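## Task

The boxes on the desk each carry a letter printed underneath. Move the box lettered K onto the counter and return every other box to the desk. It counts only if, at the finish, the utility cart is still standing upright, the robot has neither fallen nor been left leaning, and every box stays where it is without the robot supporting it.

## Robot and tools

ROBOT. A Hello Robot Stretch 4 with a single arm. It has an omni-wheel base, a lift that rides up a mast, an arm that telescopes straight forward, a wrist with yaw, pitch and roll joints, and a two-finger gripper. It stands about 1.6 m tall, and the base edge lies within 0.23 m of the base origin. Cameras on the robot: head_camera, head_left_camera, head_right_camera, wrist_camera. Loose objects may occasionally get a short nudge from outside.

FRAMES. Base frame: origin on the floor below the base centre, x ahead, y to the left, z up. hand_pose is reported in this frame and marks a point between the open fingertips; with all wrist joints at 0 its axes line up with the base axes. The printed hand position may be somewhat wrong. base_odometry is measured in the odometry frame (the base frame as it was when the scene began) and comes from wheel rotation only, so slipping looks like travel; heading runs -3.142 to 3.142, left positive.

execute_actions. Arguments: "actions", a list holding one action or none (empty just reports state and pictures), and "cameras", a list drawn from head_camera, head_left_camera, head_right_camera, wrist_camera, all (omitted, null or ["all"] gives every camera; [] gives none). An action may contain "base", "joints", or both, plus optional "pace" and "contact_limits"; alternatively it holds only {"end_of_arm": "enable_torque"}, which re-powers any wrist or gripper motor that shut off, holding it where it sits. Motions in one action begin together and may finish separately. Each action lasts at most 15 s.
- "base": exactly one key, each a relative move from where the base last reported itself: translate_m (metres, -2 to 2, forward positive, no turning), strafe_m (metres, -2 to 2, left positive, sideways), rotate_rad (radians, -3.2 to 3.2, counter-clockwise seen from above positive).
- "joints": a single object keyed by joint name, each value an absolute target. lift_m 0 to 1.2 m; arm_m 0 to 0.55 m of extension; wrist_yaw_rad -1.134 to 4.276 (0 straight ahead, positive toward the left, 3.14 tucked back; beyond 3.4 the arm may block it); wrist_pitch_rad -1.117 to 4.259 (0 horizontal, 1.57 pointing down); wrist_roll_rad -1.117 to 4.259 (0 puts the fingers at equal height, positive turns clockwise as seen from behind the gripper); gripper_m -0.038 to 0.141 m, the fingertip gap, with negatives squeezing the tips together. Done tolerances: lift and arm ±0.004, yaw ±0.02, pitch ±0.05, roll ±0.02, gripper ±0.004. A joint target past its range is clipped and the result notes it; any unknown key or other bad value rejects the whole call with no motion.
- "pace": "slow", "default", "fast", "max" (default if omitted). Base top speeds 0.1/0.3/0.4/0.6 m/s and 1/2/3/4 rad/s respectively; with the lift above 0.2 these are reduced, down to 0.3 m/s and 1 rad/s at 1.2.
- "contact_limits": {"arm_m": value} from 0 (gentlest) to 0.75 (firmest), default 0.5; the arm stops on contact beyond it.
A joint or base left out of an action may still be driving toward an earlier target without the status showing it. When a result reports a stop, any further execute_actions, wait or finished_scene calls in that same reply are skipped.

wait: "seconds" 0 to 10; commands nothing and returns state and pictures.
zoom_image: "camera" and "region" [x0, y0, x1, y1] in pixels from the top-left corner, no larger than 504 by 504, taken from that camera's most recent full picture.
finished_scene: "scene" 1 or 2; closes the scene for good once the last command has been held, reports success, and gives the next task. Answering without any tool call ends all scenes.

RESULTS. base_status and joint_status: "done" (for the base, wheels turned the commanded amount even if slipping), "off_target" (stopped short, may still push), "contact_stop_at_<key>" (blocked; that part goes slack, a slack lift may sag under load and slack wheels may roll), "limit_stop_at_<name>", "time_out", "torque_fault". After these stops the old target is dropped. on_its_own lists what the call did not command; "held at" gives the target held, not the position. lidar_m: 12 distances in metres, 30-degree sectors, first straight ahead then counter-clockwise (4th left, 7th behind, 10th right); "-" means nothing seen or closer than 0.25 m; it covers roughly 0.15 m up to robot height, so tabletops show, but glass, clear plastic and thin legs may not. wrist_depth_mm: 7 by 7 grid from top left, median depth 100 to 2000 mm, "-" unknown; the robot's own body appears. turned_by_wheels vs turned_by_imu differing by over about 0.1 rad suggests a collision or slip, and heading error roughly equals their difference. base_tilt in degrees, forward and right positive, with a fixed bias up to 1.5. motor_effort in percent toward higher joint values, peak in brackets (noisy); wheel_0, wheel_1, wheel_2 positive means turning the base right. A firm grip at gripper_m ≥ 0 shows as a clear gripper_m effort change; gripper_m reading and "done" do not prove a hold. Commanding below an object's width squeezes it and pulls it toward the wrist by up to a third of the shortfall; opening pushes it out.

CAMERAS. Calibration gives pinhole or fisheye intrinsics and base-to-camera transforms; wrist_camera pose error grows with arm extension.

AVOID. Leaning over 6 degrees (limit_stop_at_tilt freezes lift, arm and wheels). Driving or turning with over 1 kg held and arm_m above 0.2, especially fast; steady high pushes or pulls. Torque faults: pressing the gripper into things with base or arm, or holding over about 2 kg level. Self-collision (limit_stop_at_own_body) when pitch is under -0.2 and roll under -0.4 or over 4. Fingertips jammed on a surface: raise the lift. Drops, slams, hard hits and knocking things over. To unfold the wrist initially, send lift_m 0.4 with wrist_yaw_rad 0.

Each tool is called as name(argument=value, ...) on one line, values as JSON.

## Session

execute_actions(actions=[])

Scene clock: 0.00 s.
base_odometry: x=+0.000 y=+0.000 heading=+0.000 (m, m, rad; odometry frame)
turned_by_wheels: +0.000 (rad since the last result)
turned_by_imu: +0.000 (rad since the last result)
base_tilt: forward=-0.7 right=+0.6 (deg)
lidar_m: 1.41 1.59 1.64 1.17 1.10 1.13 2.11 2.15 2.03 2.21 2.25 2.31
base_status: not commanded
joint_positions: lift_m=+0.199 arm_m=+0.000 wrist_yaw_rad=+3.132 wrist_pitch_rad=+0.013 wrist_roll_rad=+0.005 gripper_m=+0.057
joint_status: not commanded
motor_effort: lift_m=+20 arm_m=-1 wrist_yaw_rad=+3 wrist_pitch_rad=-6 wrist_roll_rad=+0 gripper_m=-3 wheel_0=+0 wheel_1=+0 wheel_2=+0 (%)
hand_pose: x=-0.1163 y=+0.0902 z=+0.3738 quat_wxyz=(+0.005, -0.007, +0.003, +1.000) (m; base frame)
wrist_depth_mm: - 135 - - - 1255 1160 / - 120 161 - - 1618 1618 / - 128 174 - - 1808 1576 / 137 138 - - - 1756 1618 / 1863 - - - - 1576 1618 / 1255 1397 189 1366 192 1336 1366 / 904 866 917 - 946 866 931
pictures: head_camera, head_left_camera, head_right_camera, wrist_camera
camera_calibration (this result's frames):
wrist_camera: T_world_to_cam=[[-0.00588078, 0.999935, -0.00976435, -0.0827244], [0.0282397, -0.00959456, -0.999555, 0.429172], [-0.999584, -0.0061539, -0.0281815, 0.117106], [0, 0, 0, 1]] pos_world=[0.104451, 0.0875574, 0.431473]
Images, in order (width x height): head_camera 420x560, head_left_camera 420x672, head_right_camera 420x672, wrist_camera 616x392.

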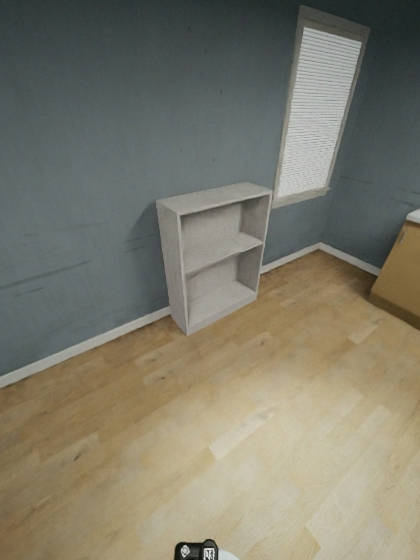

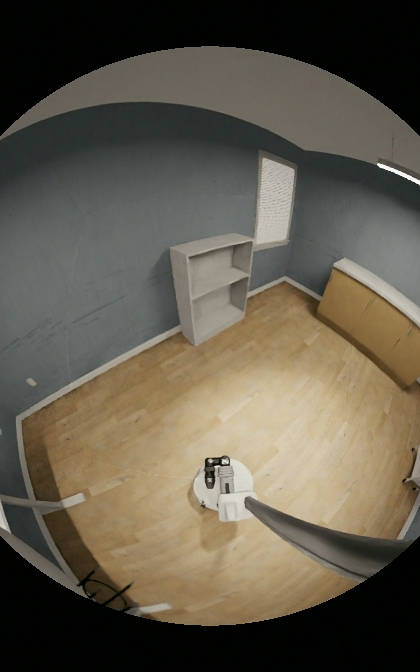

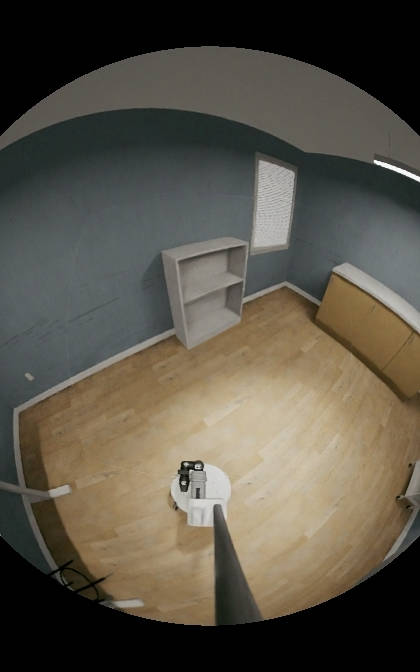

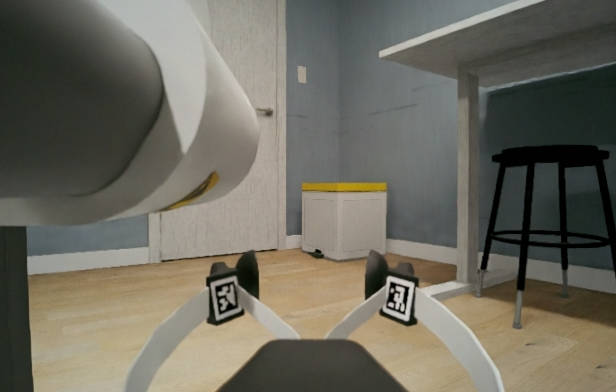

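execute_actions(actions=[{"base":{"rotate_rad":2.15},"joints":{"lift_m":0.5,"wrist_yaw_rad":0,"gripper_m":0.13},"pace":"max"}], cameras=["head_camera","head_left_camera"])

Scene clock: 7.57 s.
base_odometry: x=+0.000 y=+0.000 heading=+2.150 (m, m, rad; odometry frame)
turned_by_wheels: +2.150 (rad since the last result)
turned_by_imu: +2.131 (rad since the last result)
base_tilt: forward=-0.8 right=+0.6 (deg)
lidar_m: 1.09 1.13 2.11 2.15 2.06 2.29 2.28 1.90 1.43 1.57 1.68 1.16
base_status: done
joint_positions: lift_m=+0.500 arm_m=+0.000 wrist_yaw_rad=+0.000 wrist_pitch_rad=+0.013 wrist_roll_rad=+0.005 gripper_m=+0.130
joint_status: all done
motor_effort: lift_m=+24(31) arm_m=+0(1) wrist_yaw_rad=+1(10) wrist_pitch_rad=-6(7) wrist_roll_rad=-1(2) gripper_m=+0(4) wheel_0=+1(8) wheel_1=+2(10) wheel_2=+1(12) (%)
hand_pose: x=+0.4598 y=-0.0873 z=+0.6741 quat_wxyz=(+1.000, +0.003, +0.007, +0.000) (m; base frame)
wrist_depth_mm: 1576 1618 1576 1576 1618 1618 1661 / 1576 1618 1576 1618 1576 1618 1661 / 1182 1661 1618 1576 1205 1618 1618 / 1576 1618 1618 1618 1618 1661 1618 / 1205 1182 1661 1618 1661 1618 1708 / 1229 1618 1618 1618 1708 1661 1661 / 1255 1397 1537 - 1464 1499 1537
pictures: head_camera, head_left_camera
Images, in order (width x height): head_camera 420x560, head_left_camera 420x672.

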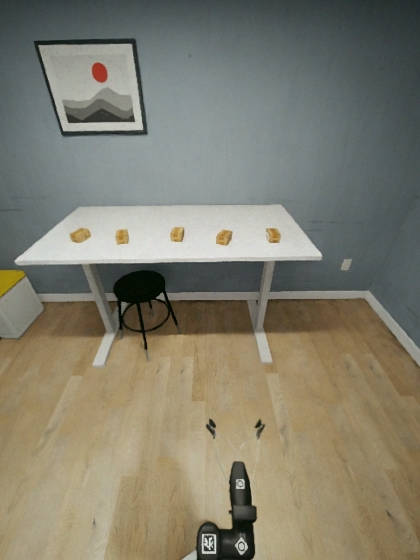

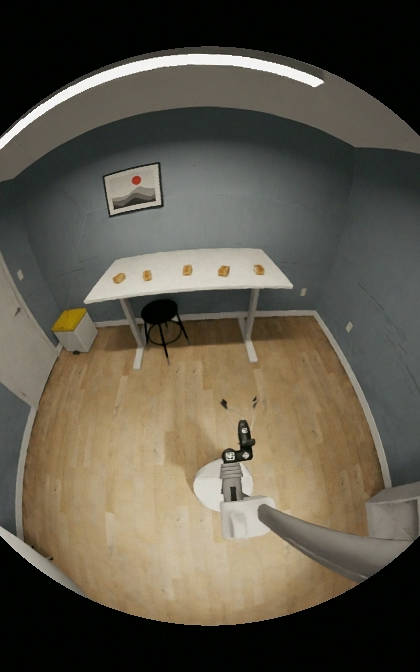

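execute_actions(actions=[{"base":{"translate_m":0.6},"joints":{"lift_m":1.02,"wrist_pitch_rad":0.5},"pace":"max"}], cameras=["head_camera","wrist_camera"])

zoom_image(camera="head_camera", region=[210, 250, 380, 350])

zoom_image(camera="head_camera", region=[0, 250, 210, 350])

Scene clock: 15.27 s.
base_odometry: x=-0.329 y=+0.502 heading=+2.150 (m, m, rad; odometry frame)
turned_by_wheels: +0.000 (rad since the last result)
turned_by_imu: +0.000 (rad since the last result)
base_tilt: forward=-0.9 right=+0.7 (deg)
lidar_m: 0.48 0.50 0.71 2.15 2.24 2.44 2.88 1.83 1.64 1.58 0.78 0.52
base_status: done
joint_positions: lift_m=+1.020 arm_m=+0.000 wrist_yaw_rad=+0.000 wrist_pitch_rad=+0.502 wrist_roll_rad=+0.005 gripper_m=+0.130
joint_status: all done
motor_effort: lift_m=+24(29) arm_m=-1(0) wrist_yaw_rad=+0(1) wrist_pitch_rad=-5(5) wrist_roll_rad=-2(1) gripper_m=+0(0) wheel_0=+0(6) wheel_1=+0(9) wheel_2=+1(12) (%)
hand_pose: x=+0.4242 y=-0.0874 z=+1.0592 quat_wxyz=(+0.969, +0.003, +0.248, -0.001) (m; base frame)
wrist_depth_mm: 931 946 960 960 960 946 976 / 976 1008 1008 991 1008 1008 1008 / 723 715 715 707 707 707 1078 / 512 484 535 466 530 484 504 / 421 427 427 427 424 421 421 / 357 353 355 359 364 362 375 / 750 917 1366 - 1281 1336 1366
pictures: head_camera, wrist_camera
camera_calibration (this result's frames):
wrist_camera: T_world_to_cam=[[0.00927553, -0.999829, -0.0159686, -0.0698783], [-0.494098, 0.00930096, -0.869357, 1.18264], [0.869357, 0.0159538, -0.493927, 0.378023], [0, 0, 0, 1]] pos_world=[0.256352, -0.086897, 1.21374]
Images, in order (width x height): head_camera 420x560, wrist_camera 616x392.

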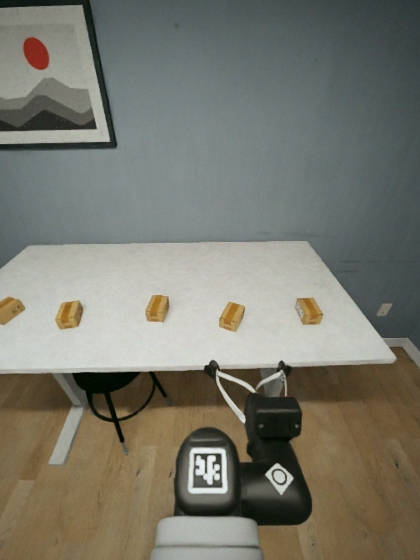

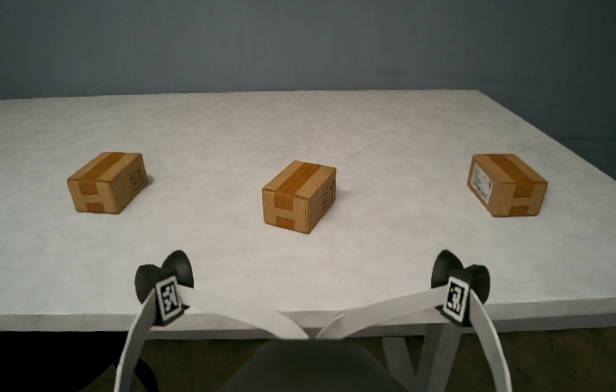

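Region (210, 250, 380, 350) of head_camera's 420x560 image, scaled by 2.965, with more detail than that image has; it fills the top 296 rows of this view, and the rest is white.

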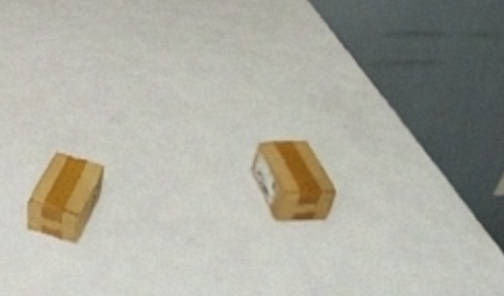

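Region (0, 250, 210, 350) of head_camera's 420x560 image, scaled by 2.400, with more detail than that image has; it fills the top 240 rows of this view, and the rest is white.

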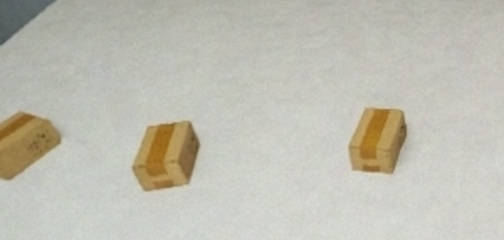

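execute_actions(actions=[{"base":{"strafe_m":-0.243},"joints":{"arm_m":0.272},"pace":"max"}], cameras=["wrist_camera"])

execute_actions(actions=[{"joints":{"lift_m":0.949,"gripper_m":0.095}}], cameras=["wrist_camera"])

Scene clock: 29.87 s.
base_odometry: x=-0.125 y=+0.635 heading=+2.151 (m, m, rad; odometry frame)
turned_by_wheels: +0.000 (rad since the last result)
turned_by_imu: +0.002 (rad since the last result)
base_tilt: forward=-0.9 right=+0.6 (deg)
lidar_m: 0.48 0.51 0.72 2.37 2.49 2.68 2.89 1.58 1.42 1.33 1.38 0.55
base_status: done
joint_positions: lift_m=+1.020 arm_m=+0.271 wrist_yaw_rad=+0.000 wrist_pitch_rad=+0.502 wrist_roll_rad=+0.005 gripper_m=+0.130
joint_status: all done
motor_effort: lift_m=+23(23) arm_m=+6(6) wrist_yaw_rad=+1(2) wrist_pitch_rad=-4(6) wrist_roll_rad=-2(1) gripper_m=+1(1) wheel_0=+0(9) wheel_1=+2(10) wheel_2=+1(1) (%)
hand_pose: x=+0.6948 y=-0.0874 z=+1.0592 quat_wxyz=(+0.969, +0.003, +0.248, -0.001) (m; base frame)
wrist_depth_mm: 707 707 707 723 715 715 723 / 741 750 750 759 759 759 768 / 715 715 715 699 707 820 831 / 530 530 535 530 525 878 891 / 421 424 430 424 421 424 976 / 349 330 330 287 329 325 1042 / 300 300 300 - 298 298 306
pictures: wrist_camera
camera_calibration (this result's frames):
wrist_camera: T_world_to_cam=[[0.00941546, -0.999828, -0.0159684, -0.0724494], [-0.494086, 0.00923185, -0.869364, 1.31633], [0.869362, 0.0160752, -0.493914, 0.142824], [0, 0, 0, 1]] pos_world=[0.526899, -0.0868851, 1.21376]
Images, in order (width x height): wrist_camera 616x392.

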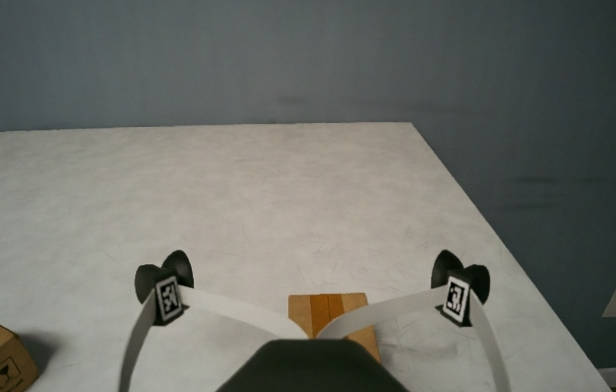

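Scene clock: 31.17 s.
base_odometry: x=-0.125 y=+0.635 heading=+2.151 (m, m, rad; odometry frame)
turned_by_wheels: +0.000 (rad since the last result)
turned_by_imu: +0.000 (rad since the last result)
base_tilt: forward=-0.9 right=+0.7 (deg)
lidar_m: 0.50 0.53 0.72 2.39 2.49 2.65 2.89 1.59 1.41 1.34 1.38 0.54
base_status: not commanded
joint_positions: lift_m=+0.949 arm_m=+0.271 wrist_yaw_rad=+0.000 wrist_pitch_rad=+0.502 wrist_roll_rad=+0.005 gripper_m=+0.095
joint_status: all done
motor_effort: lift_m=+16(22) arm_m=+6(6) wrist_yaw_rad=+3(0) wrist_pitch_rad=-6(6) wrist_roll_rad=-2(1) gripper_m=-2(1) wheel_0=+0(0) wheel_1=+2(2) wheel_2=+1(1) (%)
hand_pose: x=+0.6948 y=-0.0874 z=+0.9888 quat_wxyz=(+0.969, +0.003, +0.248, -0.001) (m; base frame)
wrist_depth_mm: 699 707 707 699 699 715 715 / 723 732 741 741 732 759 768 / 530 521 512 517 517 820 831 / 392 392 389 389 387 387 878 / 312 312 310 239 251 307 307 / 256 258 198 194 196 248 256 / 224 217 220 - 213 216 224
pictures: wrist_camera
camera_calibration (this result's frames):
wrist_camera: T_world_to_cam=[[0.00941527, -0.999828, -0.0159685, -0.0735729], [-0.494086, 0.00923203, -0.869364, 1.25516], [0.869362, 0.0160751, -0.493914, 0.108066], [0, 0, 0, 1]] pos_world=[0.526901, -0.0868851, 1.14339]
Images, in order (width x height): wrist_camera 616x392.

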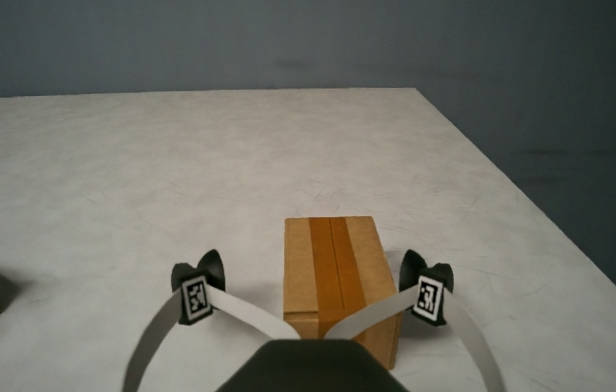

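execute_actions(actions=[{"joints":{"gripper_m":0.015,"wrist_yaw_rad":-0.045}}], cameras=[])

execute_actions(actions=[{"joints":{"lift_m":0.99},"pace":"fast"}], cameras=["wrist_camera"])

execute_actions(actions=[{"joints":{"wrist_pitch_rad":-0.8,"wrist_roll_rad":2.6,"lift_m":1.02}}], cameras=["head_camera"])

zoom_image(camera="head_camera", region=[190, 140, 310, 260])

Scene clock: 39.83 s.
base_odometry: x=-0.125 y=+0.635 heading=+2.151 (m, m, rad; odometry frame)
turned_by_wheels: +0.000 (rad since the last result)
turned_by_imu: +0.001 (rad since the last result)
base_tilt: forward=-0.7 right=+0.6 (deg)
lidar_m: 0.50 0.53 0.71 2.37 2.47 2.68 2.89 1.61 1.41 1.32 1.40 0.56
base_status: not commanded
joint_positions: lift_m=+0.949 arm_m=+0.271 wrist_yaw_rad=-0.045 wrist_pitch_rad=+0.503 wrist_roll_rad=+0.005 gripper_m=+0.016
joint_status: all done
motor_effort: lift_m=+16(15) arm_m=+6(6) wrist_yaw_rad=+3(2) wrist_pitch_rad=-8(7) wrist_roll_rad=+0(0) gripper_m=-26(27) wheel_0=+0(0) wheel_1=+2(2) wheel_2=+1(1) (%)
hand_pose: x=+0.6905 y=-0.0987 z=+0.9886 quat_wxyz=(+0.968, +0.008, +0.248, -0.022) (m; base frame)
wrist_depth_mm: 691 699 715 707 715 732 732 / 723 732 732 741 768 778 788 / 525 517 521 517 512 831 866 / 389 389 384 384 387 384 960 / 312 314 310 221 310 307 319 / 256 258 185 184 183 246 255 / 223 214 221 - 220 213 224
pictures: none
No camera images: the call's "cameras" was empty. Leave "cameras" out to get every camera's image.

Scene clock: 40.70 s.
base_odometry: x=-0.125 y=+0.635 heading=+2.151 (m, m, rad; odometry frame)
turned_by_wheels: +0.000 (rad since the last result)
turned_by_imu: +0.000 (rad since the last result)
base_tilt: forward=-0.8 right=+0.6 (deg)
lidar_m: 0.51 0.52 0.72 2.37 2.50 2.68 2.88 1.60 1.42 1.33 1.37 0.55
base_status: not commanded
joint_positions: lift_m=+0.990 arm_m=+0.271 wrist_yaw_rad=-0.045 wrist_pitch_rad=+0.503 wrist_roll_rad=+0.005 gripper_m=+0.016
joint_status: all done
motor_effort: lift_m=+25(22) arm_m=+6(6) wrist_yaw_rad=+1(0) wrist_pitch_rad=-9(8) wrist_roll_rad=-1(2) gripper_m=-26(28) wheel_0=+0(0) wheel_1=+2(2) wheel_2=+1(1) (%)
hand_pose: x=+0.6905 y=-0.0987 z=+1.0288 quat_wxyz=(+0.968, +0.008, +0.249, -0.022) (m; base frame)
wrist_depth_mm: 683 699 699 715 723 741 741 / 732 741 759 768 768 778 788 / 634 627 627 621 615 854 866 / 473 469 462 466 466 878 931 / 373 373 370 220 370 370 1025 / 310 310 184 184 183 297 317 / 267 259 266 - 264 258 266
pictures: wrist_camera
camera_calibration (this result's frames):
wrist_camera: T_world_to_cam=[[-0.0356253, -0.999237, -0.0159784, -0.0530175], [-0.49412, 0.0315096, -0.868823, 1.28954], [0.868664, -0.0230568, -0.494866, 0.129353], [0, 0, 0, 1]] pos_world=[0.522933, -0.0906274, 1.18354]
Images, in order (width x height): wrist_camera 616x392.

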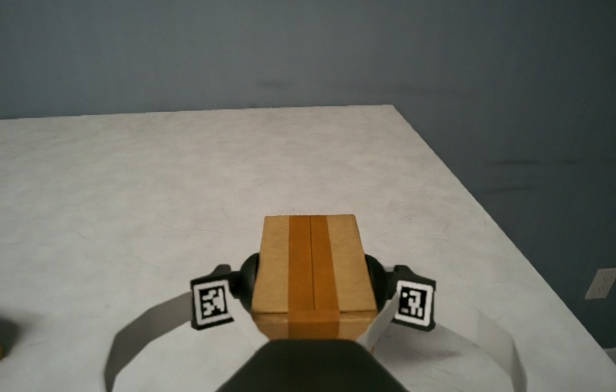

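Scene clock: 42.80 s.
base_odometry: x=-0.125 y=+0.635 heading=+2.151 (m, m, rad; odometry frame)
turned_by_wheels: +0.000 (rad since the last result)
turned_by_imu: +0.001 (rad since the last result)
base_tilt: forward=-0.9 right=+0.6 (deg)
lidar_m: 0.48 0.54 0.70 2.39 2.48 2.66 2.89 1.59 1.41 1.34 1.40 0.56
base_status: not commanded
joint_positions: lift_m=+1.020 arm_m=+0.271 wrist_yaw_rad=-0.045 wrist_pitch_rad=-0.797 wrist_roll_rad=+2.599 gripper_m=+0.016
joint_status: all done
motor_effort: lift_m=+25(27) arm_m=+5(5) wrist_yaw_rad=+3(1) wrist_pitch_rad=-8(14) wrist_roll_rad=+2(3) gripper_m=-28(28) wheel_0=+0(0) wheel_1=+2(2) wheel_2=+1(1) (%)
hand_pose: x=+0.6393 y=-0.0964 z=+1.4043 quat_wxyz=(+0.255, +0.885, -0.124, +0.368) (m; base frame)
wrist_depth_mm: 1229 1078 931 842 750 691 634 / 1397 1182 1025 931 820 741 691 / 1336 1366 1160 1042 904 809 732 / 1255 1336 1336 1138 976 878 809 / 1138 1229 1366 220 1098 976 891 / 1060 1138 184 185 182 1025 976 / 976 1078 1098 - 1366 1255 1078
pictures: head_camera
Images, in order (width x height): head_camera 420x560.

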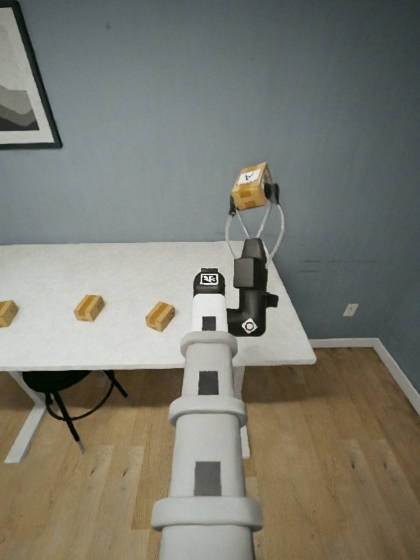

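Region (190, 140, 310, 260) of head_camera's 420x560 image, scaled by 4.200, with more detail than that image has.

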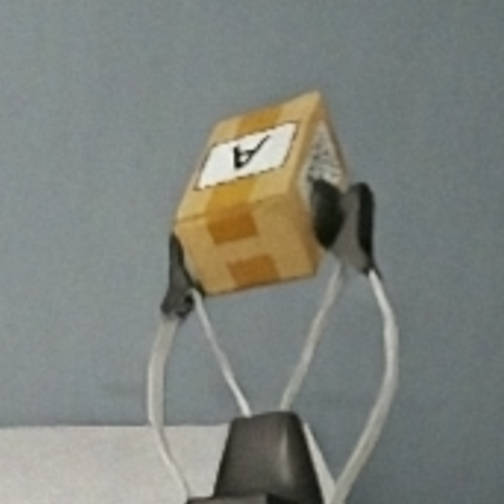

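execute_actions(actions=[{"joints":{"wrist_pitch_rad":0.5,"wrist_roll_rad":0,"lift_m":0.99}}], cameras=[])

execute_actions(actions=[{"joints":{"lift_m":0.951},"pace":"slow"}], cameras=[])

execute_actions(actions=[{"joints":{"gripper_m":0.075}}], cameras=[])

execute_actions(actions=[{"joints":{"lift_m":1.02,"gripper_m":0.1},"pace":"fast"}], cameras=["wrist_camera"])

execute_actions(actions=[{"base":{"strafe_m":0.356},"joints":{"arm_m":0.318,"wrist_yaw_rad":-0.45,"gripper_m":0.13},"pace":"max"}], cameras=["head_camera","wrist_camera"])

Scene clock: 52.47 s.
base_odometry: x=-0.125 y=+0.635 heading=+2.151 (m, m, rad; odometry frame)
turned_by_wheels: +0.000 (rad since the last result)
turned_by_imu: +0.001 (rad since the last result)
base_tilt: forward=-0.7 right=+0.5 (deg)
lidar_m: 0.49 0.54 0.73 2.37 2.47 2.67 2.88 1.61 1.42 1.34 1.38 0.53
base_status: not commanded
joint_positions: lift_m=+0.990 arm_m=+0.271 wrist_yaw_rad=-0.045 wrist_pitch_rad=+0.502 wrist_roll_rad=+0.001 gripper_m=+0.016
joint_status: all done
motor_effort: lift_m=+17(26) arm_m=+6(6) wrist_yaw_rad=+2(2) wrist_pitch_rad=-6(9) wrist_roll_rad=-4(6) gripper_m=-28(26) wheel_0=+0(0) wheel_1=+2(2) wheel_2=+1(1) (%)
hand_pose: x=+0.6905 y=-0.0987 z=+1.0296 quat_wxyz=(+0.968, +0.006, +0.249, -0.022) (m; base frame)
wrist_depth_mm: 676 699 699 723 715 732 741 / 732 750 750 759 768 778 788 / 634 634 621 621 621 831 854 / 466 466 469 469 462 904 931 / 375 377 375 220 377 370 1008 / 310 310 185 184 184 300 320 / 267 259 267 - 265 258 268
pictures: none
No camera images: the call's "cameras" was empty. Leave "cameras" out to get every camera's image.

Scene clock: 53.63 s.
base_odometry: x=-0.125 y=+0.635 heading=+2.151 (m, m, rad; odometry frame)
turned_by_wheels: +0.000 (rad since the last result)
turned_by_imu: +0.000 (rad since the last result)
base_tilt: forward=-0.8 right=+0.7 (deg)
lidar_m: 0.47 0.52 0.71 2.38 2.50 2.67 2.88 1.62 1.40 1.33 1.39 0.55
base_status: not commanded
joint_positions: lift_m=+0.951 arm_m=+0.271 wrist_yaw_rad=-0.045 wrist_pitch_rad=+0.503 wrist_roll_rad=+0.001 gripper_m=+0.016
joint_status: all done
motor_effort: lift_m=+16(20) arm_m=+6(5) wrist_yaw_rad=+0(1) wrist_pitch_rad=-7(7) wrist_roll_rad=-3(3) gripper_m=-28(27) wheel_0=+0(0) wheel_1=+2(2) wheel_2=+1(1) (%)
hand_pose: x=+0.6905 y=-0.0987 z=+0.9906 quat_wxyz=(+0.968, +0.006, +0.249, -0.022) (m; base frame)
wrist_depth_mm: 691 699 699 715 723 723 741 / 723 715 741 732 750 788 798 / 521 530 521 517 517 820 842 / 392 392 394 387 387 392 917 / 310 312 314 220 312 310 324 / 258 259 185 185 183 251 258 / 224 216 223 - 222 214 227
pictures: none
No camera images: the call's "cameras" was empty. Leave "cameras" out to get every camera's image.

Scene clock: 55.03 s.
base_odometry: x=-0.125 y=+0.635 heading=+2.151 (m, m, rad; odometry frame)
turned_by_wheels: +0.000 (rad since the last result)
turned_by_imu: +0.000 (rad since the last result)
base_tilt: forward=-0.8 right=+0.6 (deg)
lidar_m: 0.49 0.53 0.71 2.39 2.49 2.68 2.87 1.61 1.38 1.33 1.39 0.55
base_status: not commanded
joint_positions: lift_m=+0.951 arm_m=+0.271 wrist_yaw_rad=-0.045 wrist_pitch_rad=+0.502 wrist_roll_rad=+0.001 gripper_m=+0.075
joint_status: all done
motor_effort: lift_m=+16(16) arm_m=+5(6) wrist_yaw_rad=+1(1) wrist_pitch_rad=-6(7) wrist_roll_rad=-2(3) gripper_m=-2(27) wheel_0=+0(0) wheel_1=+2(2) wheel_2=+1(1) (%)
hand_pose: x=+0.6906 y=-0.0987 z=+0.9907 quat_wxyz=(+0.968, +0.006, +0.248, -0.022) (m; base frame)
wrist_depth_mm: 683 691 715 715 715 732 741 / 723 723 732 741 759 778 798 / 530 525 521 521 521 831 866 / 394 392 394 392 392 389 931 / 312 315 314 235 314 314 324 / 260 262 196 197 195 260 257 / 224 217 223 - 223 221 226
pictures: none
No camera images: the call's "cameras" was empty. Leave "cameras" out to get every camera's image.

Scene clock: 56.10 s.
base_odometry: x=-0.125 y=+0.635 heading=+2.151 (m, m, rad; odometry frame)
turned_by_wheels: +0.000 (rad since the last result)
turned_by_imu: +0.000 (rad since the last result)
base_tilt: forward=-0.8 right=+0.6 (deg)
lidar_m: 0.48 0.54 0.71 2.38 2.47 2.68 2.90 1.60 1.43 1.31 1.38 0.56
base_status: not commanded
joint_positions: lift_m=+1.020 arm_m=+0.271 wrist_yaw_rad=-0.045 wrist_pitch_rad=+0.502 wrist_roll_rad=+0.001 gripper_m=+0.100
joint_status: all done
motor_effort: lift_m=+24(24) arm_m=+6(5) wrist_yaw_rad=+3(3) wrist_pitch_rad=-6(7) wrist_roll_rad=-1(3) gripper_m=+0(1) wheel_0=+0(0) wheel_1=+2(2) wheel_2=+1(1) (%)
hand_pose: x=+0.6906 y=-0.0987 z=+1.0590 quat_wxyz=(+0.968, +0.006, +0.248, -0.022) (m; base frame)
wrist_depth_mm: 699 691 707 707 723 732 741 / 732 750 750 778 768 788 788 / 699 707 707 707 759 842 842 / 525 525 530 530 525 917 917 / 418 421 421 424 421 439 1025 / 345 342 201 286 213 338 1118 / 301 294 300 - 306 293 306
pictures: wrist_camera
camera_calibration (this result's frames):
wrist_camera: T_world_to_cam=[[-0.0334893, -0.99937, -0.011737, -0.0585634], [-0.493724, 0.0267532, -0.869207, 1.31552], [0.868974, -0.0233144, -0.494309, 0.143362], [0, 0, 0, 1]] pos_world=[0.522966, -0.0903785, 1.21364]
Images, in order (width x height): wrist_camera 616x392.

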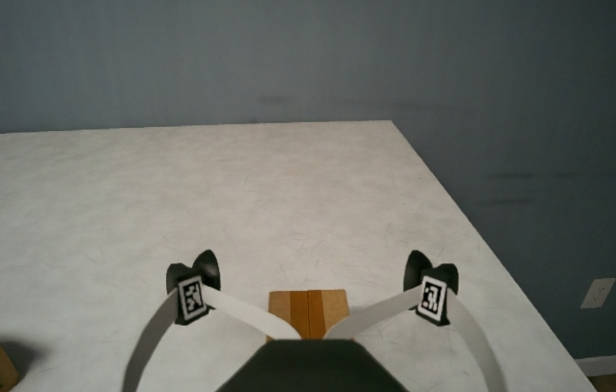

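Scene clock: 58.43 s.
base_odometry: x=-0.423 y=+0.440 heading=+2.150 (m, m, rad; odometry frame)
turned_by_wheels: +0.000 (rad since the last result)
turned_by_imu: +0.001 (rad since the last result)
base_tilt: forward=-0.8 right=+0.6 (deg)
lidar_m: 0.47 0.51 0.68 2.03 2.12 2.37 2.92 2.02 1.77 1.70 0.75 0.54
base_status: done
joint_positions: lift_m=+1.020 arm_m=+0.317 wrist_yaw_rad=-0.450 wrist_pitch_rad=+0.502 wrist_roll_rad=+0.000 gripper_m=+0.130
joint_status: all done
motor_effort: lift_m=+24(24) arm_m=+6(7) wrist_yaw_rad=+3(1) wrist_pitch_rad=-6(7) wrist_roll_rad=-3(1) gripper_m=+0(2) wheel_0=+0(9) wheel_1=-2(5) wheel_2=+1(3) (%)
hand_pose: x=+0.6776 y=-0.1887 z=+1.0591 quat_wxyz=(+0.944, +0.056, +0.242, -0.216) (m; base frame)
wrist_depth_mm: 597 647 715 788 866 991 1118 / 634 676 759 831 946 1060 1255 / 647 707 707 691 699 1138 1366 / 530 530 530 530 525 530 525 / 418 424 421 424 421 389 357 / 349 329 329 286 332 329 351 / 300 298 301 - 304 300 303
pictures: head_camera, wrist_camera
camera_calibration (this result's frames):
wrist_camera: T_world_to_cam=[[-0.424249, -0.905471, -0.0116567, 0.133506], [-0.443318, 0.218902, -0.869225, 1.31367], [0.789609, -0.3636, -0.49428, 0.142152], [0, 0, 0, 1]] pos_world=[0.526767, -0.114992, 1.21369]
Images, in order (width x height): head_camera 420x560, wrist_camera 616x392.

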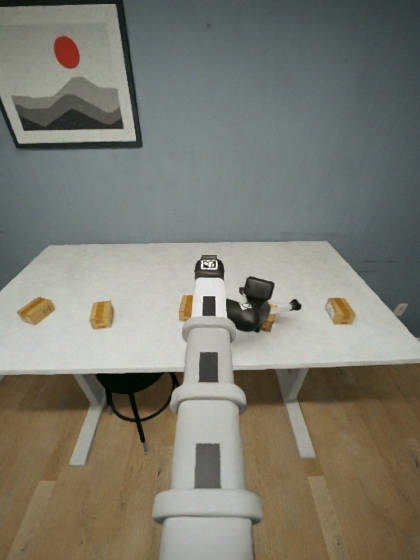

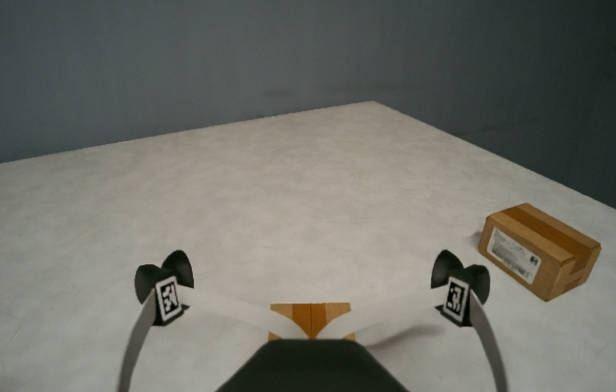

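execute_actions(actions=[{"joints":{"lift_m":0.949,"gripper_m":0.085,"arm_m":0.31}}], cameras=[])

execute_actions(actions=[{"joints":{"gripper_m":0.015}}], cameras=[])

execute_actions(actions=[{"joints":{"lift_m":0.99},"pace":"fast"}], cameras=["wrist_camera"])

execute_actions(actions=[{"joints":{"wrist_pitch_rad":-0.8,"wrist_roll_rad":2.8,"lift_m":1.02}}], cameras=["head_camera"])

zoom_image(camera="head_camera", region=[220, 140, 340, 260])

Scene clock: 67.17 s.
base_odometry: x=-0.423 y=+0.440 heading=+2.150 (m, m, rad; odometry frame)
turned_by_wheels: +0.000 (rad since the last result)
turned_by_imu: +0.001 (rad since the last result)
base_tilt: forward=-0.9 right=+0.6 (deg)
lidar_m: 0.47 0.51 0.69 2.02 2.12 2.39 2.89 2.03 1.79 1.70 0.72 0.51
base_status: not commanded
joint_positions: lift_m=+0.949 arm_m=+0.311 wrist_yaw_rad=-0.450 wrist_pitch_rad=+0.502 wrist_roll_rad=+0.000 gripper_m=+0.085
joint_status: all done
motor_effort: lift_m=+16(22) arm_m=-6(6) wrist_yaw_rad=+2(1) wrist_pitch_rad=-5(7) wrist_roll_rad=+0(1) gripper_m=-1(4) wheel_0=+0(0) wheel_1=-2(2) wheel_2=+1(1) (%)
hand_pose: x=+0.6717 y=-0.1887 z=+0.9888 quat_wxyz=(+0.944, +0.056, +0.242, -0.216) (m; base frame)
wrist_depth_mm: 603 647 715 788 878 1008 1138 / 634 683 723 778 778 1098 1255 / 525 512 517 521 521 517 554 / 389 384 389 387 387 373 325 / 309 310 310 231 310 309 309 / 256 257 194 193 196 258 257 / 222 217 220 - 220 213 226
pictures: none
No camera images: the call's "cameras" was empty. Leave "cameras" out to get every camera's image.

Scene clock: 68.67 s.
base_odometry: x=-0.423 y=+0.440 heading=+2.150 (m, m, rad; odometry frame)
turned_by_wheels: +0.000 (rad since the last result)
turned_by_imu: +0.000 (rad since the last result)
base_tilt: forward=-0.7 right=+0.7 (deg)
lidar_m: 0.48 0.52 0.69 2.02 2.13 2.37 2.90 2.04 1.79 1.69 0.73 0.53
base_status: not commanded
joint_positions: lift_m=+0.949 arm_m=+0.311 wrist_yaw_rad=-0.450 wrist_pitch_rad=+0.502 wrist_roll_rad=+0.000 gripper_m=+0.016
joint_status: all done
motor_effort: lift_m=+16(16) arm_m=-6(6) wrist_yaw_rad=+1(1) wrist_pitch_rad=-7(6) wrist_roll_rad=-4(3) gripper_m=-27(28) wheel_0=+0(0) wheel_1=-2(2) wheel_2=+1(1) (%)
hand_pose: x=+0.6717 y=-0.1887 z=+0.9887 quat_wxyz=(+0.944, +0.056, +0.242, -0.216) (m; base frame)
wrist_depth_mm: 603 654 723 788 904 991 1118 / 627 683 741 768 768 1078 1255 / 525 512 517 512 517 517 554 / 387 389 389 389 387 368 325 / 307 309 307 221 307 310 309 / 255 257 184 183 182 249 256 / 221 213 220 - 220 213 224
pictures: none
No camera images: the call's "cameras" was empty. Leave "cameras" out to get every camera's image.

Scene clock: 69.53 s.
base_odometry: x=-0.423 y=+0.440 heading=+2.150 (m, m, rad; odometry frame)
turned_by_wheels: +0.000 (rad since the last result)
turned_by_imu: +0.000 (rad since the last result)
base_tilt: forward=-0.7 right=+0.6 (deg)
lidar_m: 0.46 0.50 0.68 2.04 2.12 2.35 2.90 2.00 1.78 1.69 0.75 0.54
base_status: not commanded
joint_positions: lift_m=+0.990 arm_m=+0.311 wrist_yaw_rad=-0.450 wrist_pitch_rad=+0.503 wrist_roll_rad=+0.000 gripper_m=+0.016
joint_status: all done
motor_effort: lift_m=+25(29) arm_m=-6(6) wrist_yaw_rad=+1(2) wrist_pitch_rad=-7(8) wrist_roll_rad=+0(2) gripper_m=-27(28) wheel_0=+0(0) wheel_1=-2(2) wheel_2=+1(1) (%)
hand_pose: x=+0.6716 y=-0.1887 z=+1.0289 quat_wxyz=(+0.944, +0.056, +0.242, -0.216) (m; base frame)
wrist_depth_mm: 597 647 715 798 891 1008 1138 / 627 691 750 831 917 1078 1281 / 634 627 615 621 621 615 1397 / 466 469 469 466 473 445 366 / 373 375 375 220 373 370 345 / 309 310 185 183 182 301 310 / 267 257 265 - 266 258 267
pictures: wrist_camera
camera_calibration (this result's frames):
wrist_camera: T_world_to_cam=[[-0.424399, -0.9054, -0.0116627, 0.130756], [-0.443689, 0.219169, -0.868968, 1.28481], [0.78932, -0.363615, -0.494731, 0.132565], [0, 0, 0, 1]] pos_world=[0.520912, -0.115002, 1.18357]
Images, in order (width x height): wrist_camera 616x392.

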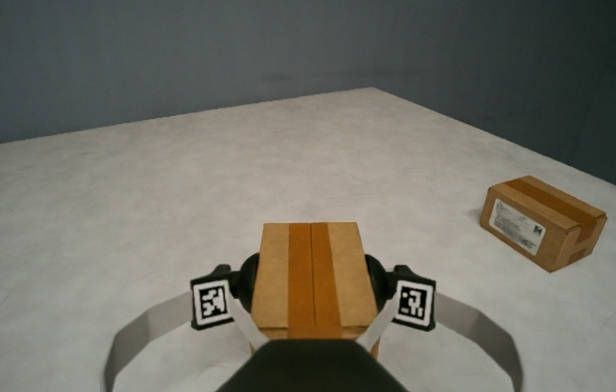

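Scene clock: 71.77 s.
base_odometry: x=-0.423 y=+0.440 heading=+2.150 (m, m, rad; odometry frame)
turned_by_wheels: +0.000 (rad since the last result)
turned_by_imu: +0.001 (rad since the last result)
base_tilt: forward=-0.8 right=+0.6 (deg)
lidar_m: 0.49 0.51 0.69 2.01 2.13 2.38 2.91 2.03 1.81 1.71 0.77 0.57
base_status: not commanded
joint_positions: lift_m=+1.020 arm_m=+0.311 wrist_yaw_rad=-0.450 wrist_pitch_rad=-0.797 wrist_roll_rad=+2.799 gripper_m=+0.016
joint_status: all done
motor_effort: lift_m=+25(29) arm_m=-6(6) wrist_yaw_rad=+1(3) wrist_pitch_rad=-6(14) wrist_roll_rad=+1(7) gripper_m=-27(27) wheel_0=+0(0) wheel_1=-2(2) wheel_2=+1(1) (%)
hand_pose: x=+0.6254 y=-0.1664 z=+1.4043 quat_wxyz=(+0.238, +0.870, -0.267, +0.338) (m; base frame)
wrist_depth_mm: 1464 1537 1182 960 820 707 627 / 1576 1708 1336 1060 878 750 661 / 1499 1576 1464 1160 931 798 707 / 1397 1430 1576 1308 1025 854 741 / 1229 1281 1336 220 1060 931 798 / 1118 1138 183 183 183 931 866 / 1025 1060 1138 - 1229 1078 917
pictures: head_camera
Images, in order (width x height): head_camera 420x560.

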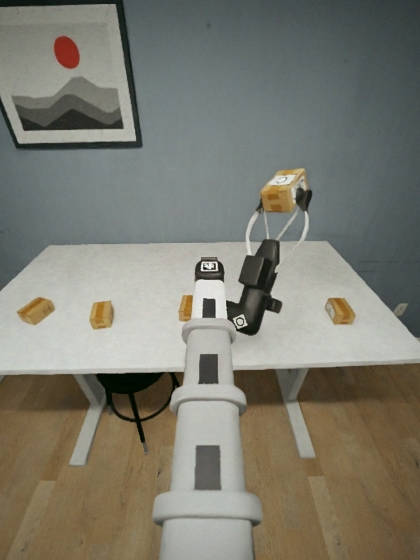

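Region (220, 140, 340, 260) of head_camera's 420x560 image, scaled by 4.200, with more detail than that image has.

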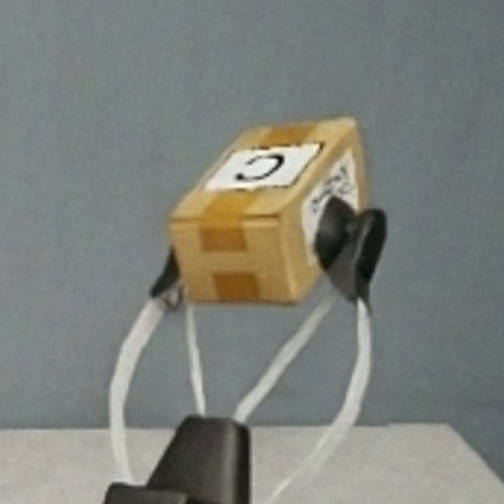

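execute_actions(actions=[{"joints":{"wrist_pitch_rad":0.5,"wrist_roll_rad":0,"lift_m":0.99}}], cameras=[])

execute_actions(actions=[{"joints":{"lift_m":0.951},"pace":"slow"}], cameras=[])

execute_actions(actions=[{"joints":{"gripper_m":0.075}}], cameras=[])

execute_actions(actions=[{"joints":{"lift_m":1.02,"gripper_m":0.1},"pace":"fast"}], cameras=[])

execute_actions(actions=[{"base":{"strafe_m":0.189},"joints":{"arm_m":0.3,"wrist_yaw_rad":-0.12,"gripper_m":0.13},"pace":"max"}], cameras=["head_camera","wrist_camera"])

Scene clock: 80.53 s.
base_odometry: x=-0.423 y=+0.440 heading=+2.150 (m, m, rad; odometry frame)
turned_by_wheels: +0.000 (rad since the last result)
turned_by_imu: +0.002 (rad since the last result)
base_tilt: forward=-0.8 right=+0.6 (deg)
lidar_m: 0.47 0.51 0.71 2.02 2.11 2.35 2.91 2.04 1.78 1.69 0.73 0.55
base_status: not commanded
joint_positions: lift_m=+0.990 arm_m=+0.311 wrist_yaw_rad=-0.450 wrist_pitch_rad=+0.502 wrist_roll_rad=+0.001 gripper_m=+0.016
joint_status: all done
motor_effort: lift_m=+16(21) arm_m=-6(6) wrist_yaw_rad=+3(1) wrist_pitch_rad=-6(6) wrist_roll_rad=-6(6) gripper_m=-27(27) wheel_0=+0(0) wheel_1=-2(2) wheel_2=+1(1) (%)
hand_pose: x=+0.6716 y=-0.1887 z=+1.0297 quat_wxyz=(+0.944, +0.056, +0.242, -0.216) (m; base frame)
wrist_depth_mm: 603 654 715 788 878 1008 1118 / 627 691 768 831 917 1098 1281 / 621 627 627 627 627 627 1397 / 466 469 469 473 466 449 387 / 373 375 377 221 373 375 343 / 309 312 185 184 183 300 307 / 267 257 268 - 267 258 270
pictures: none
No camera images: the call's "cameras" was empty. Leave "cameras" out to get every camera's image.

Scene clock: 81.70 s.
base_odometry: x=-0.423 y=+0.440 heading=+2.150 (m, m, rad; odometry frame)
turned_by_wheels: +0.000 (rad since the last result)
turned_by_imu: +0.000 (rad since the last result)
base_tilt: forward=-0.8 right=+0.6 (deg)
lidar_m: 0.47 0.52 0.66 2.01 2.10 2.39 2.92 2.05 1.77 1.70 0.76 0.52
base_status: not commanded
joint_positions: lift_m=+0.951 arm_m=+0.311 wrist_yaw_rad=-0.450 wrist_pitch_rad=+0.502 wrist_roll_rad=+0.001 gripper_m=+0.016
joint_status: all done
motor_effort: lift_m=+16(19) arm_m=-6(6) wrist_yaw_rad=+2(5) wrist_pitch_rad=-6(7) wrist_roll_rad=-3(1) gripper_m=-27(28) wheel_0=+0(0) wheel_1=-2(2) wheel_2=+1(1) (%)
hand_pose: x=+0.6716 y=-0.1887 z=+0.9907 quat_wxyz=(+0.944, +0.056, +0.242, -0.216) (m; base frame)
wrist_depth_mm: 597 647 723 778 878 991 1160 / 621 676 732 788 788 1078 1255 / 521 521 521 517 521 517 564 / 392 392 392 392 392 373 327 / 310 314 314 222 314 314 312 / 258 260 185 183 183 251 258 / 223 215 223 - 223 216 228
pictures: none
No camera images: the call's "cameras" was empty. Leave "cameras" out to get every camera's image.

Scene clock: 83.10 s.
base_odometry: x=-0.423 y=+0.440 heading=+2.150 (m, m, rad; odometry frame)
turned_by_wheels: +0.000 (rad since the last result)
turned_by_imu: +0.000 (rad since the last result)
base_tilt: forward=-0.9 right=+0.6 (deg)
lidar_m: 0.48 0.51 0.68 2.02 2.13 2.38 2.90 2.04 1.79 1.70 0.74 0.52
base_status: not commanded
joint_positions: lift_m=+0.951 arm_m=+0.311 wrist_yaw_rad=-0.450 wrist_pitch_rad=+0.502 wrist_roll_rad=+0.001 gripper_m=+0.075
joint_status: all done
motor_effort: lift_m=+16(16) arm_m=-6(6) wrist_yaw_rad=+3(1) wrist_pitch_rad=-6(7) wrist_roll_rad=-2(1) gripper_m=-3(26) wheel_0=+0(0) wheel_1=-2(2) wheel_2=+1(1) (%)
hand_pose: x=+0.6716 y=-0.1887 z=+0.9907 quat_wxyz=(+0.944, +0.056, +0.242, -0.216) (m; base frame)
wrist_depth_mm: 603 654 707 788 878 1008 1138 / 640 691 732 788 778 1098 1281 / 530 525 517 521 517 525 564 / 394 392 392 392 394 377 325 / 312 314 314 234 314 314 315 / 258 263 190 196 193 260 258 / 224 216 224 - 222 222 228
pictures: none
No camera images: the call's "cameras" was empty. Leave "cameras" out to get every camera's image.

Scene clock: 84.17 s.
base_odometry: x=-0.423 y=+0.440 heading=+2.150 (m, m, rad; odometry frame)
turned_by_wheels: +0.000 (rad since the last result)
turned_by_imu: +0.000 (rad since the last result)
base_tilt: forward=-0.8 right=+0.6 (deg)
lidar_m: 0.49 0.50 0.67 2.04 2.12 2.40 2.90 2.03 1.75 1.70 0.73 0.54
base_status: not commanded
joint_positions: lift_m=+1.020 arm_m=+0.311 wrist_yaw_rad=-0.450 wrist_pitch_rad=+0.502 wrist_roll_rad=+0.001 gripper_m=+0.100
joint_status: all done
motor_effort: lift_m=+24(23) arm_m=-6(6) wrist_yaw_rad=+2(4) wrist_pitch_rad=-3(6) wrist_roll_rad=-5(3) gripper_m=-2(2) wheel_0=+0(0) wheel_1=-2(2) wheel_2=+1(1) (%)
hand_pose: x=+0.6716 y=-0.1887 z=+1.0590 quat_wxyz=(+0.944, +0.056, +0.242, -0.216) (m; base frame)
wrist_depth_mm: 603 654 707 788 878 1025 1138 / 634 699 768 842 960 1098 1255 / 661 707 707 707 707 1138 1430 / 535 530 530 530 530 535 530 / 421 421 421 424 427 389 355 / 351 342 201 287 213 338 351 / 303 294 300 - 307 296 303
pictures: none
No camera images: the call's "cameras" was empty. Leave "cameras" out to get every camera's image.

Scene clock: 85.93 s.
base_odometry: x=-0.581 y=+0.337 heading=+2.151 (m, m, rad; odometry frame)
turned_by_wheels: +0.000 (rad since the last result)
turned_by_imu: +0.001 (rad since the last result)
base_tilt: forward=-0.9 right=+0.5 (deg)
lidar_m: 0.47 0.51 0.69 1.83 1.93 2.25 2.92 2.35 1.96 1.87 0.72 0.54
base_status: done
joint_positions: lift_m=+1.020 arm_m=+0.301 wrist_yaw_rad=-0.120 wrist_pitch_rad=+0.502 wrist_roll_rad=+0.000 gripper_m=+0.130
joint_status: all done
motor_effort: lift_m=+24(24) arm_m=-7(7) wrist_yaw_rad=+1(5) wrist_pitch_rad=-5(6) wrist_roll_rad=-3(3) gripper_m=+0(1) wheel_0=+2(8) wheel_1=+0(12) wheel_2=+1(2) (%)
hand_pose: x=+0.7126 y=-0.1171 z=+1.0591 quat_wxyz=(+0.967, +0.015, +0.248, -0.058) (m; base frame)
wrist_depth_mm: 627 654 668 683 707 732 750 / 676 676 707 741 759 778 820 / 699 707 699 707 699 707 699 / 530 530 525 530 525 530 525 / 421 421 424 421 421 421 418 / 349 330 330 286 329 329 349 / 301 300 301 - 306 300 300
pictures: head_camera, wrist_camera
camera_calibration (this result's frames):
wrist_camera: T_world_to_cam=[[-0.108378, -0.994041, -0.0116876, -0.0222678], [-0.490254, 0.0636719, -0.869251, 1.3288], [0.864815, -0.0884781, -0.494233, 0.119094], [0, 0, 0, 1]] pos_world=[0.546042, -0.096205, 1.21366]
Images, in order (width x height): head_camera 420x560, wrist_camera 616x392.

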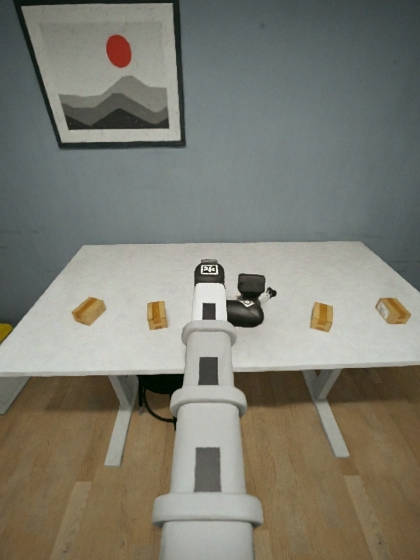

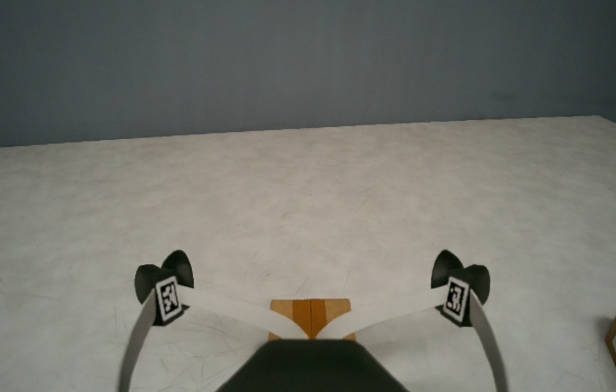

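execute_actions(actions=[{"joints":{"lift_m":0.949,"gripper_m":0.085}}], cameras=[])

execute_actions(actions=[{"joints":{"gripper_m":0.015}}], cameras=[])

execute_actions(actions=[{"joints":{"lift_m":0.99},"pace":"fast"}], cameras=["wrist_camera"])

execute_actions(actions=[{"joints":{"wrist_pitch_rad":-0.8,"wrist_roll_rad":2.6,"lift_m":1.02}}], cameras=["head_camera"])

zoom_image(camera="head_camera", region=[200, 140, 320, 260])

zoom_image(camera="head_camera", region=[60, 280, 200, 350])

Scene clock: 93.43 s.
base_odometry: x=-0.581 y=+0.337 heading=+2.151 (m, m, rad; odometry frame)
turned_by_wheels: +0.000 (rad since the last result)
turned_by_imu: +0.001 (rad since the last result)
base_tilt: forward=-0.8 right=+0.5 (deg)
lidar_m: 0.46 0.51 0.69 1.84 1.91 2.27 2.89 2.33 1.99 1.88 0.73 0.53
base_status: not commanded
joint_positions: lift_m=+0.949 arm_m=+0.301 wrist_yaw_rad=-0.120 wrist_pitch_rad=+0.502 wrist_roll_rad=+0.000 gripper_m=+0.085
joint_status: all done
motor_effort: lift_m=+16(20) arm_m=-6(6) wrist_yaw_rad=+1(2) wrist_pitch_rad=-5(5) wrist_roll_rad=+0(3) gripper_m=-2(3) wheel_0=+2(2) wheel_1=+0(0) wheel_2=+0(0) (%)
hand_pose: x=+0.7126 y=-0.1171 z=+0.9888 quat_wxyz=(+0.967, +0.015, +0.248, -0.058) (m; base frame)
wrist_depth_mm: 634 647 668 691 715 732 750 / 668 683 715 715 741 750 778 / 521 517 517 517 517 521 521 / 392 389 389 387 392 387 387 / 309 312 312 231 310 309 310 / 256 258 194 193 196 257 256 / 221 216 220 - 220 214 225
pictures: none
No camera images: the call's "cameras" was empty. Leave "cameras" out to get every camera's image.

Scene clock: 94.93 s.
base_odometry: x=-0.581 y=+0.337 heading=+2.151 (m, m, rad; odometry frame)
turned_by_wheels: +0.000 (rad since the last result)
turned_by_imu: +0.000 (rad since the last result)
base_tilt: forward=-0.9 right=+0.6 (deg)
lidar_m: 0.48 0.50 0.68 1.84 1.94 2.26 2.91 2.33 1.97 1.87 0.76 0.52
base_status: not commanded
joint_positions: lift_m=+0.949 arm_m=+0.301 wrist_yaw_rad=-0.120 wrist_pitch_rad=+0.502 wrist_roll_rad=+0.000 gripper_m=+0.016
joint_status: all done
motor_effort: lift_m=+16(16) arm_m=-6(6) wrist_yaw_rad=+2(2) wrist_pitch_rad=-6(6) wrist_roll_rad=-3(4) gripper_m=-28(29) wheel_0=+2(2) wheel_1=+0(0) wheel_2=+0(1) (%)
hand_pose: x=+0.7125 y=-0.1171 z=+0.9887 quat_wxyz=(+0.967, +0.015, +0.248, -0.058) (m; base frame)
wrist_depth_mm: 634 647 668 691 707 741 750 / 661 691 707 715 732 759 768 / 525 517 517 508 508 517 517 / 389 387 384 387 387 387 389 / 309 307 307 220 310 310 307 / 255 256 184 183 183 247 255 / 221 212 220 - 220 213 224
pictures: none
No camera images: the call's "cameras" was empty. Leave "cameras" out to get every camera's image.

Scene clock: 95.80 s.
base_odometry: x=-0.581 y=+0.337 heading=+2.151 (m, m, rad; odometry frame)
turned_by_wheels: +0.000 (rad since the last result)
turned_by_imu: +0.000 (rad since the last result)
base_tilt: forward=-0.8 right=+0.6 (deg)
lidar_m: 0.48 0.50 0.67 1.81 1.92 2.25 2.92 2.30 1.98 1.88 0.73 0.54
base_status: not commanded
joint_positions: lift_m=+0.990 arm_m=+0.301 wrist_yaw_rad=-0.120 wrist_pitch_rad=+0.503 wrist_roll_rad=+0.000 gripper_m=+0.016
joint_status: all done
motor_effort: lift_m=+25(30) arm_m=-6(6) wrist_yaw_rad=+3(3) wrist_pitch_rad=-7(8) wrist_roll_rad=-2(3) gripper_m=-27(28) wheel_0=+2(2) wheel_1=+0(0) wheel_2=+1(0) (%)
hand_pose: x=+0.7125 y=-0.1171 z=+1.0289 quat_wxyz=(+0.967, +0.015, +0.248, -0.058) (m; base frame)
wrist_depth_mm: 640 647 661 691 715 732 759 / 668 691 707 741 759 788 788 / 634 627 615 615 621 621 627 / 469 469 469 462 466 466 466 / 370 373 373 220 373 373 375 / 307 310 185 184 183 300 306 / 266 257 265 - 264 257 268
pictures: wrist_camera
camera_calibration (this result's frames):
wrist_camera: T_world_to_cam=[[-0.108375, -0.994041, -0.0116949, -0.0226126], [-0.490804, 0.0637329, -0.868936, 1.30257], [0.864503, -0.088431, -0.494787, 0.105042], [0, 0, 0, 1]] pos_world=[0.546047, -0.0962054, 1.18356]
Images, in order (width x height): wrist_camera 616x392.

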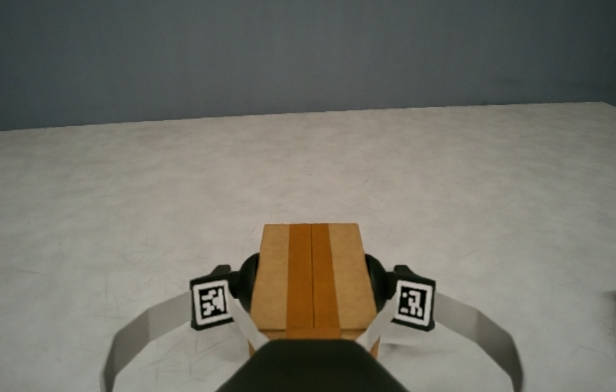

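Scene clock: 97.90 s.
base_odometry: x=-0.581 y=+0.337 heading=+2.151 (m, m, rad; odometry frame)
turned_by_wheels: +0.000 (rad since the last result)
turned_by_imu: +0.001 (rad since the last result)
base_tilt: forward=-0.7 right=+0.6 (deg)
lidar_m: 0.47 0.49 0.68 1.85 1.91 2.27 2.90 2.33 1.98 1.88 0.74 0.51
base_status: not commanded
joint_positions: lift_m=+1.020 arm_m=+0.301 wrist_yaw_rad=-0.120 wrist_pitch_rad=-0.797 wrist_roll_rad=+2.599 gripper_m=+0.016
joint_status: all done
motor_effort: lift_m=+25(29) arm_m=-6(6) wrist_yaw_rad=+2(2) wrist_pitch_rad=-8(13) wrist_roll_rad=+1(3) gripper_m=-28(27) wheel_0=+2(2) wheel_1=+0(0) wheel_2=+0(0) (%)
hand_pose: x=+0.6616 y=-0.1109 z=+1.4043 quat_wxyz=(+0.269, +0.880, -0.157, +0.359) (m; base frame)
wrist_depth_mm: 1281 1060 931 831 723 654 603 / 1430 1281 1008 904 788 691 647 / 1336 1397 1160 1008 866 778 668 / 1255 1366 1366 1118 960 820 715 / 1138 1229 1281 220 1008 878 788 / 1060 1118 184 183 183 931 854 / 976 1025 1118 - 1281 1138 976
pictures: head_camera
Images, in order (width x height): head_camera 420x560.

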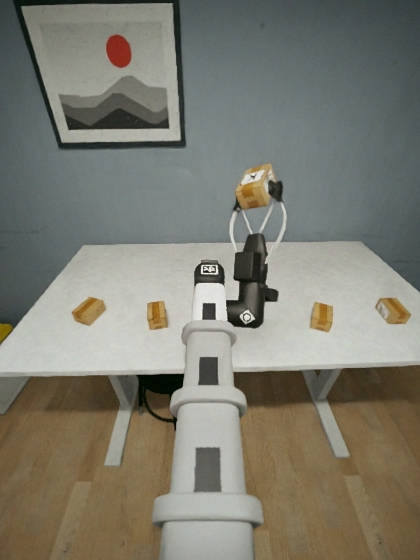

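Region (200, 140, 320, 260) of head_camera's 420x560 image, scaled by 4.200, with more detail than that image has.

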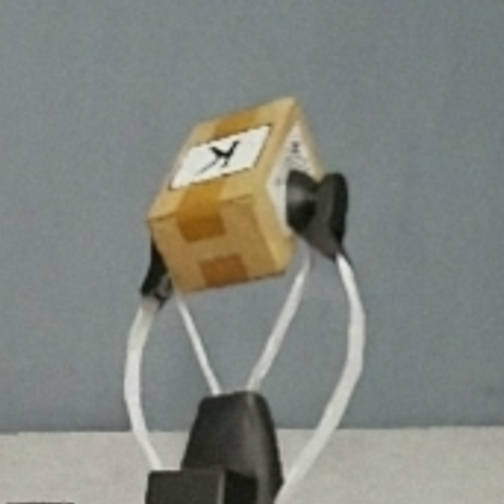

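Region (60, 280, 200, 350) of head_camera's 420x560 image, scaled by 3.600, with more detail than that image has.

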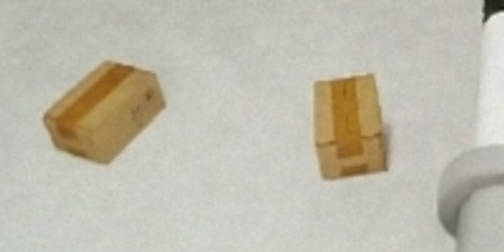

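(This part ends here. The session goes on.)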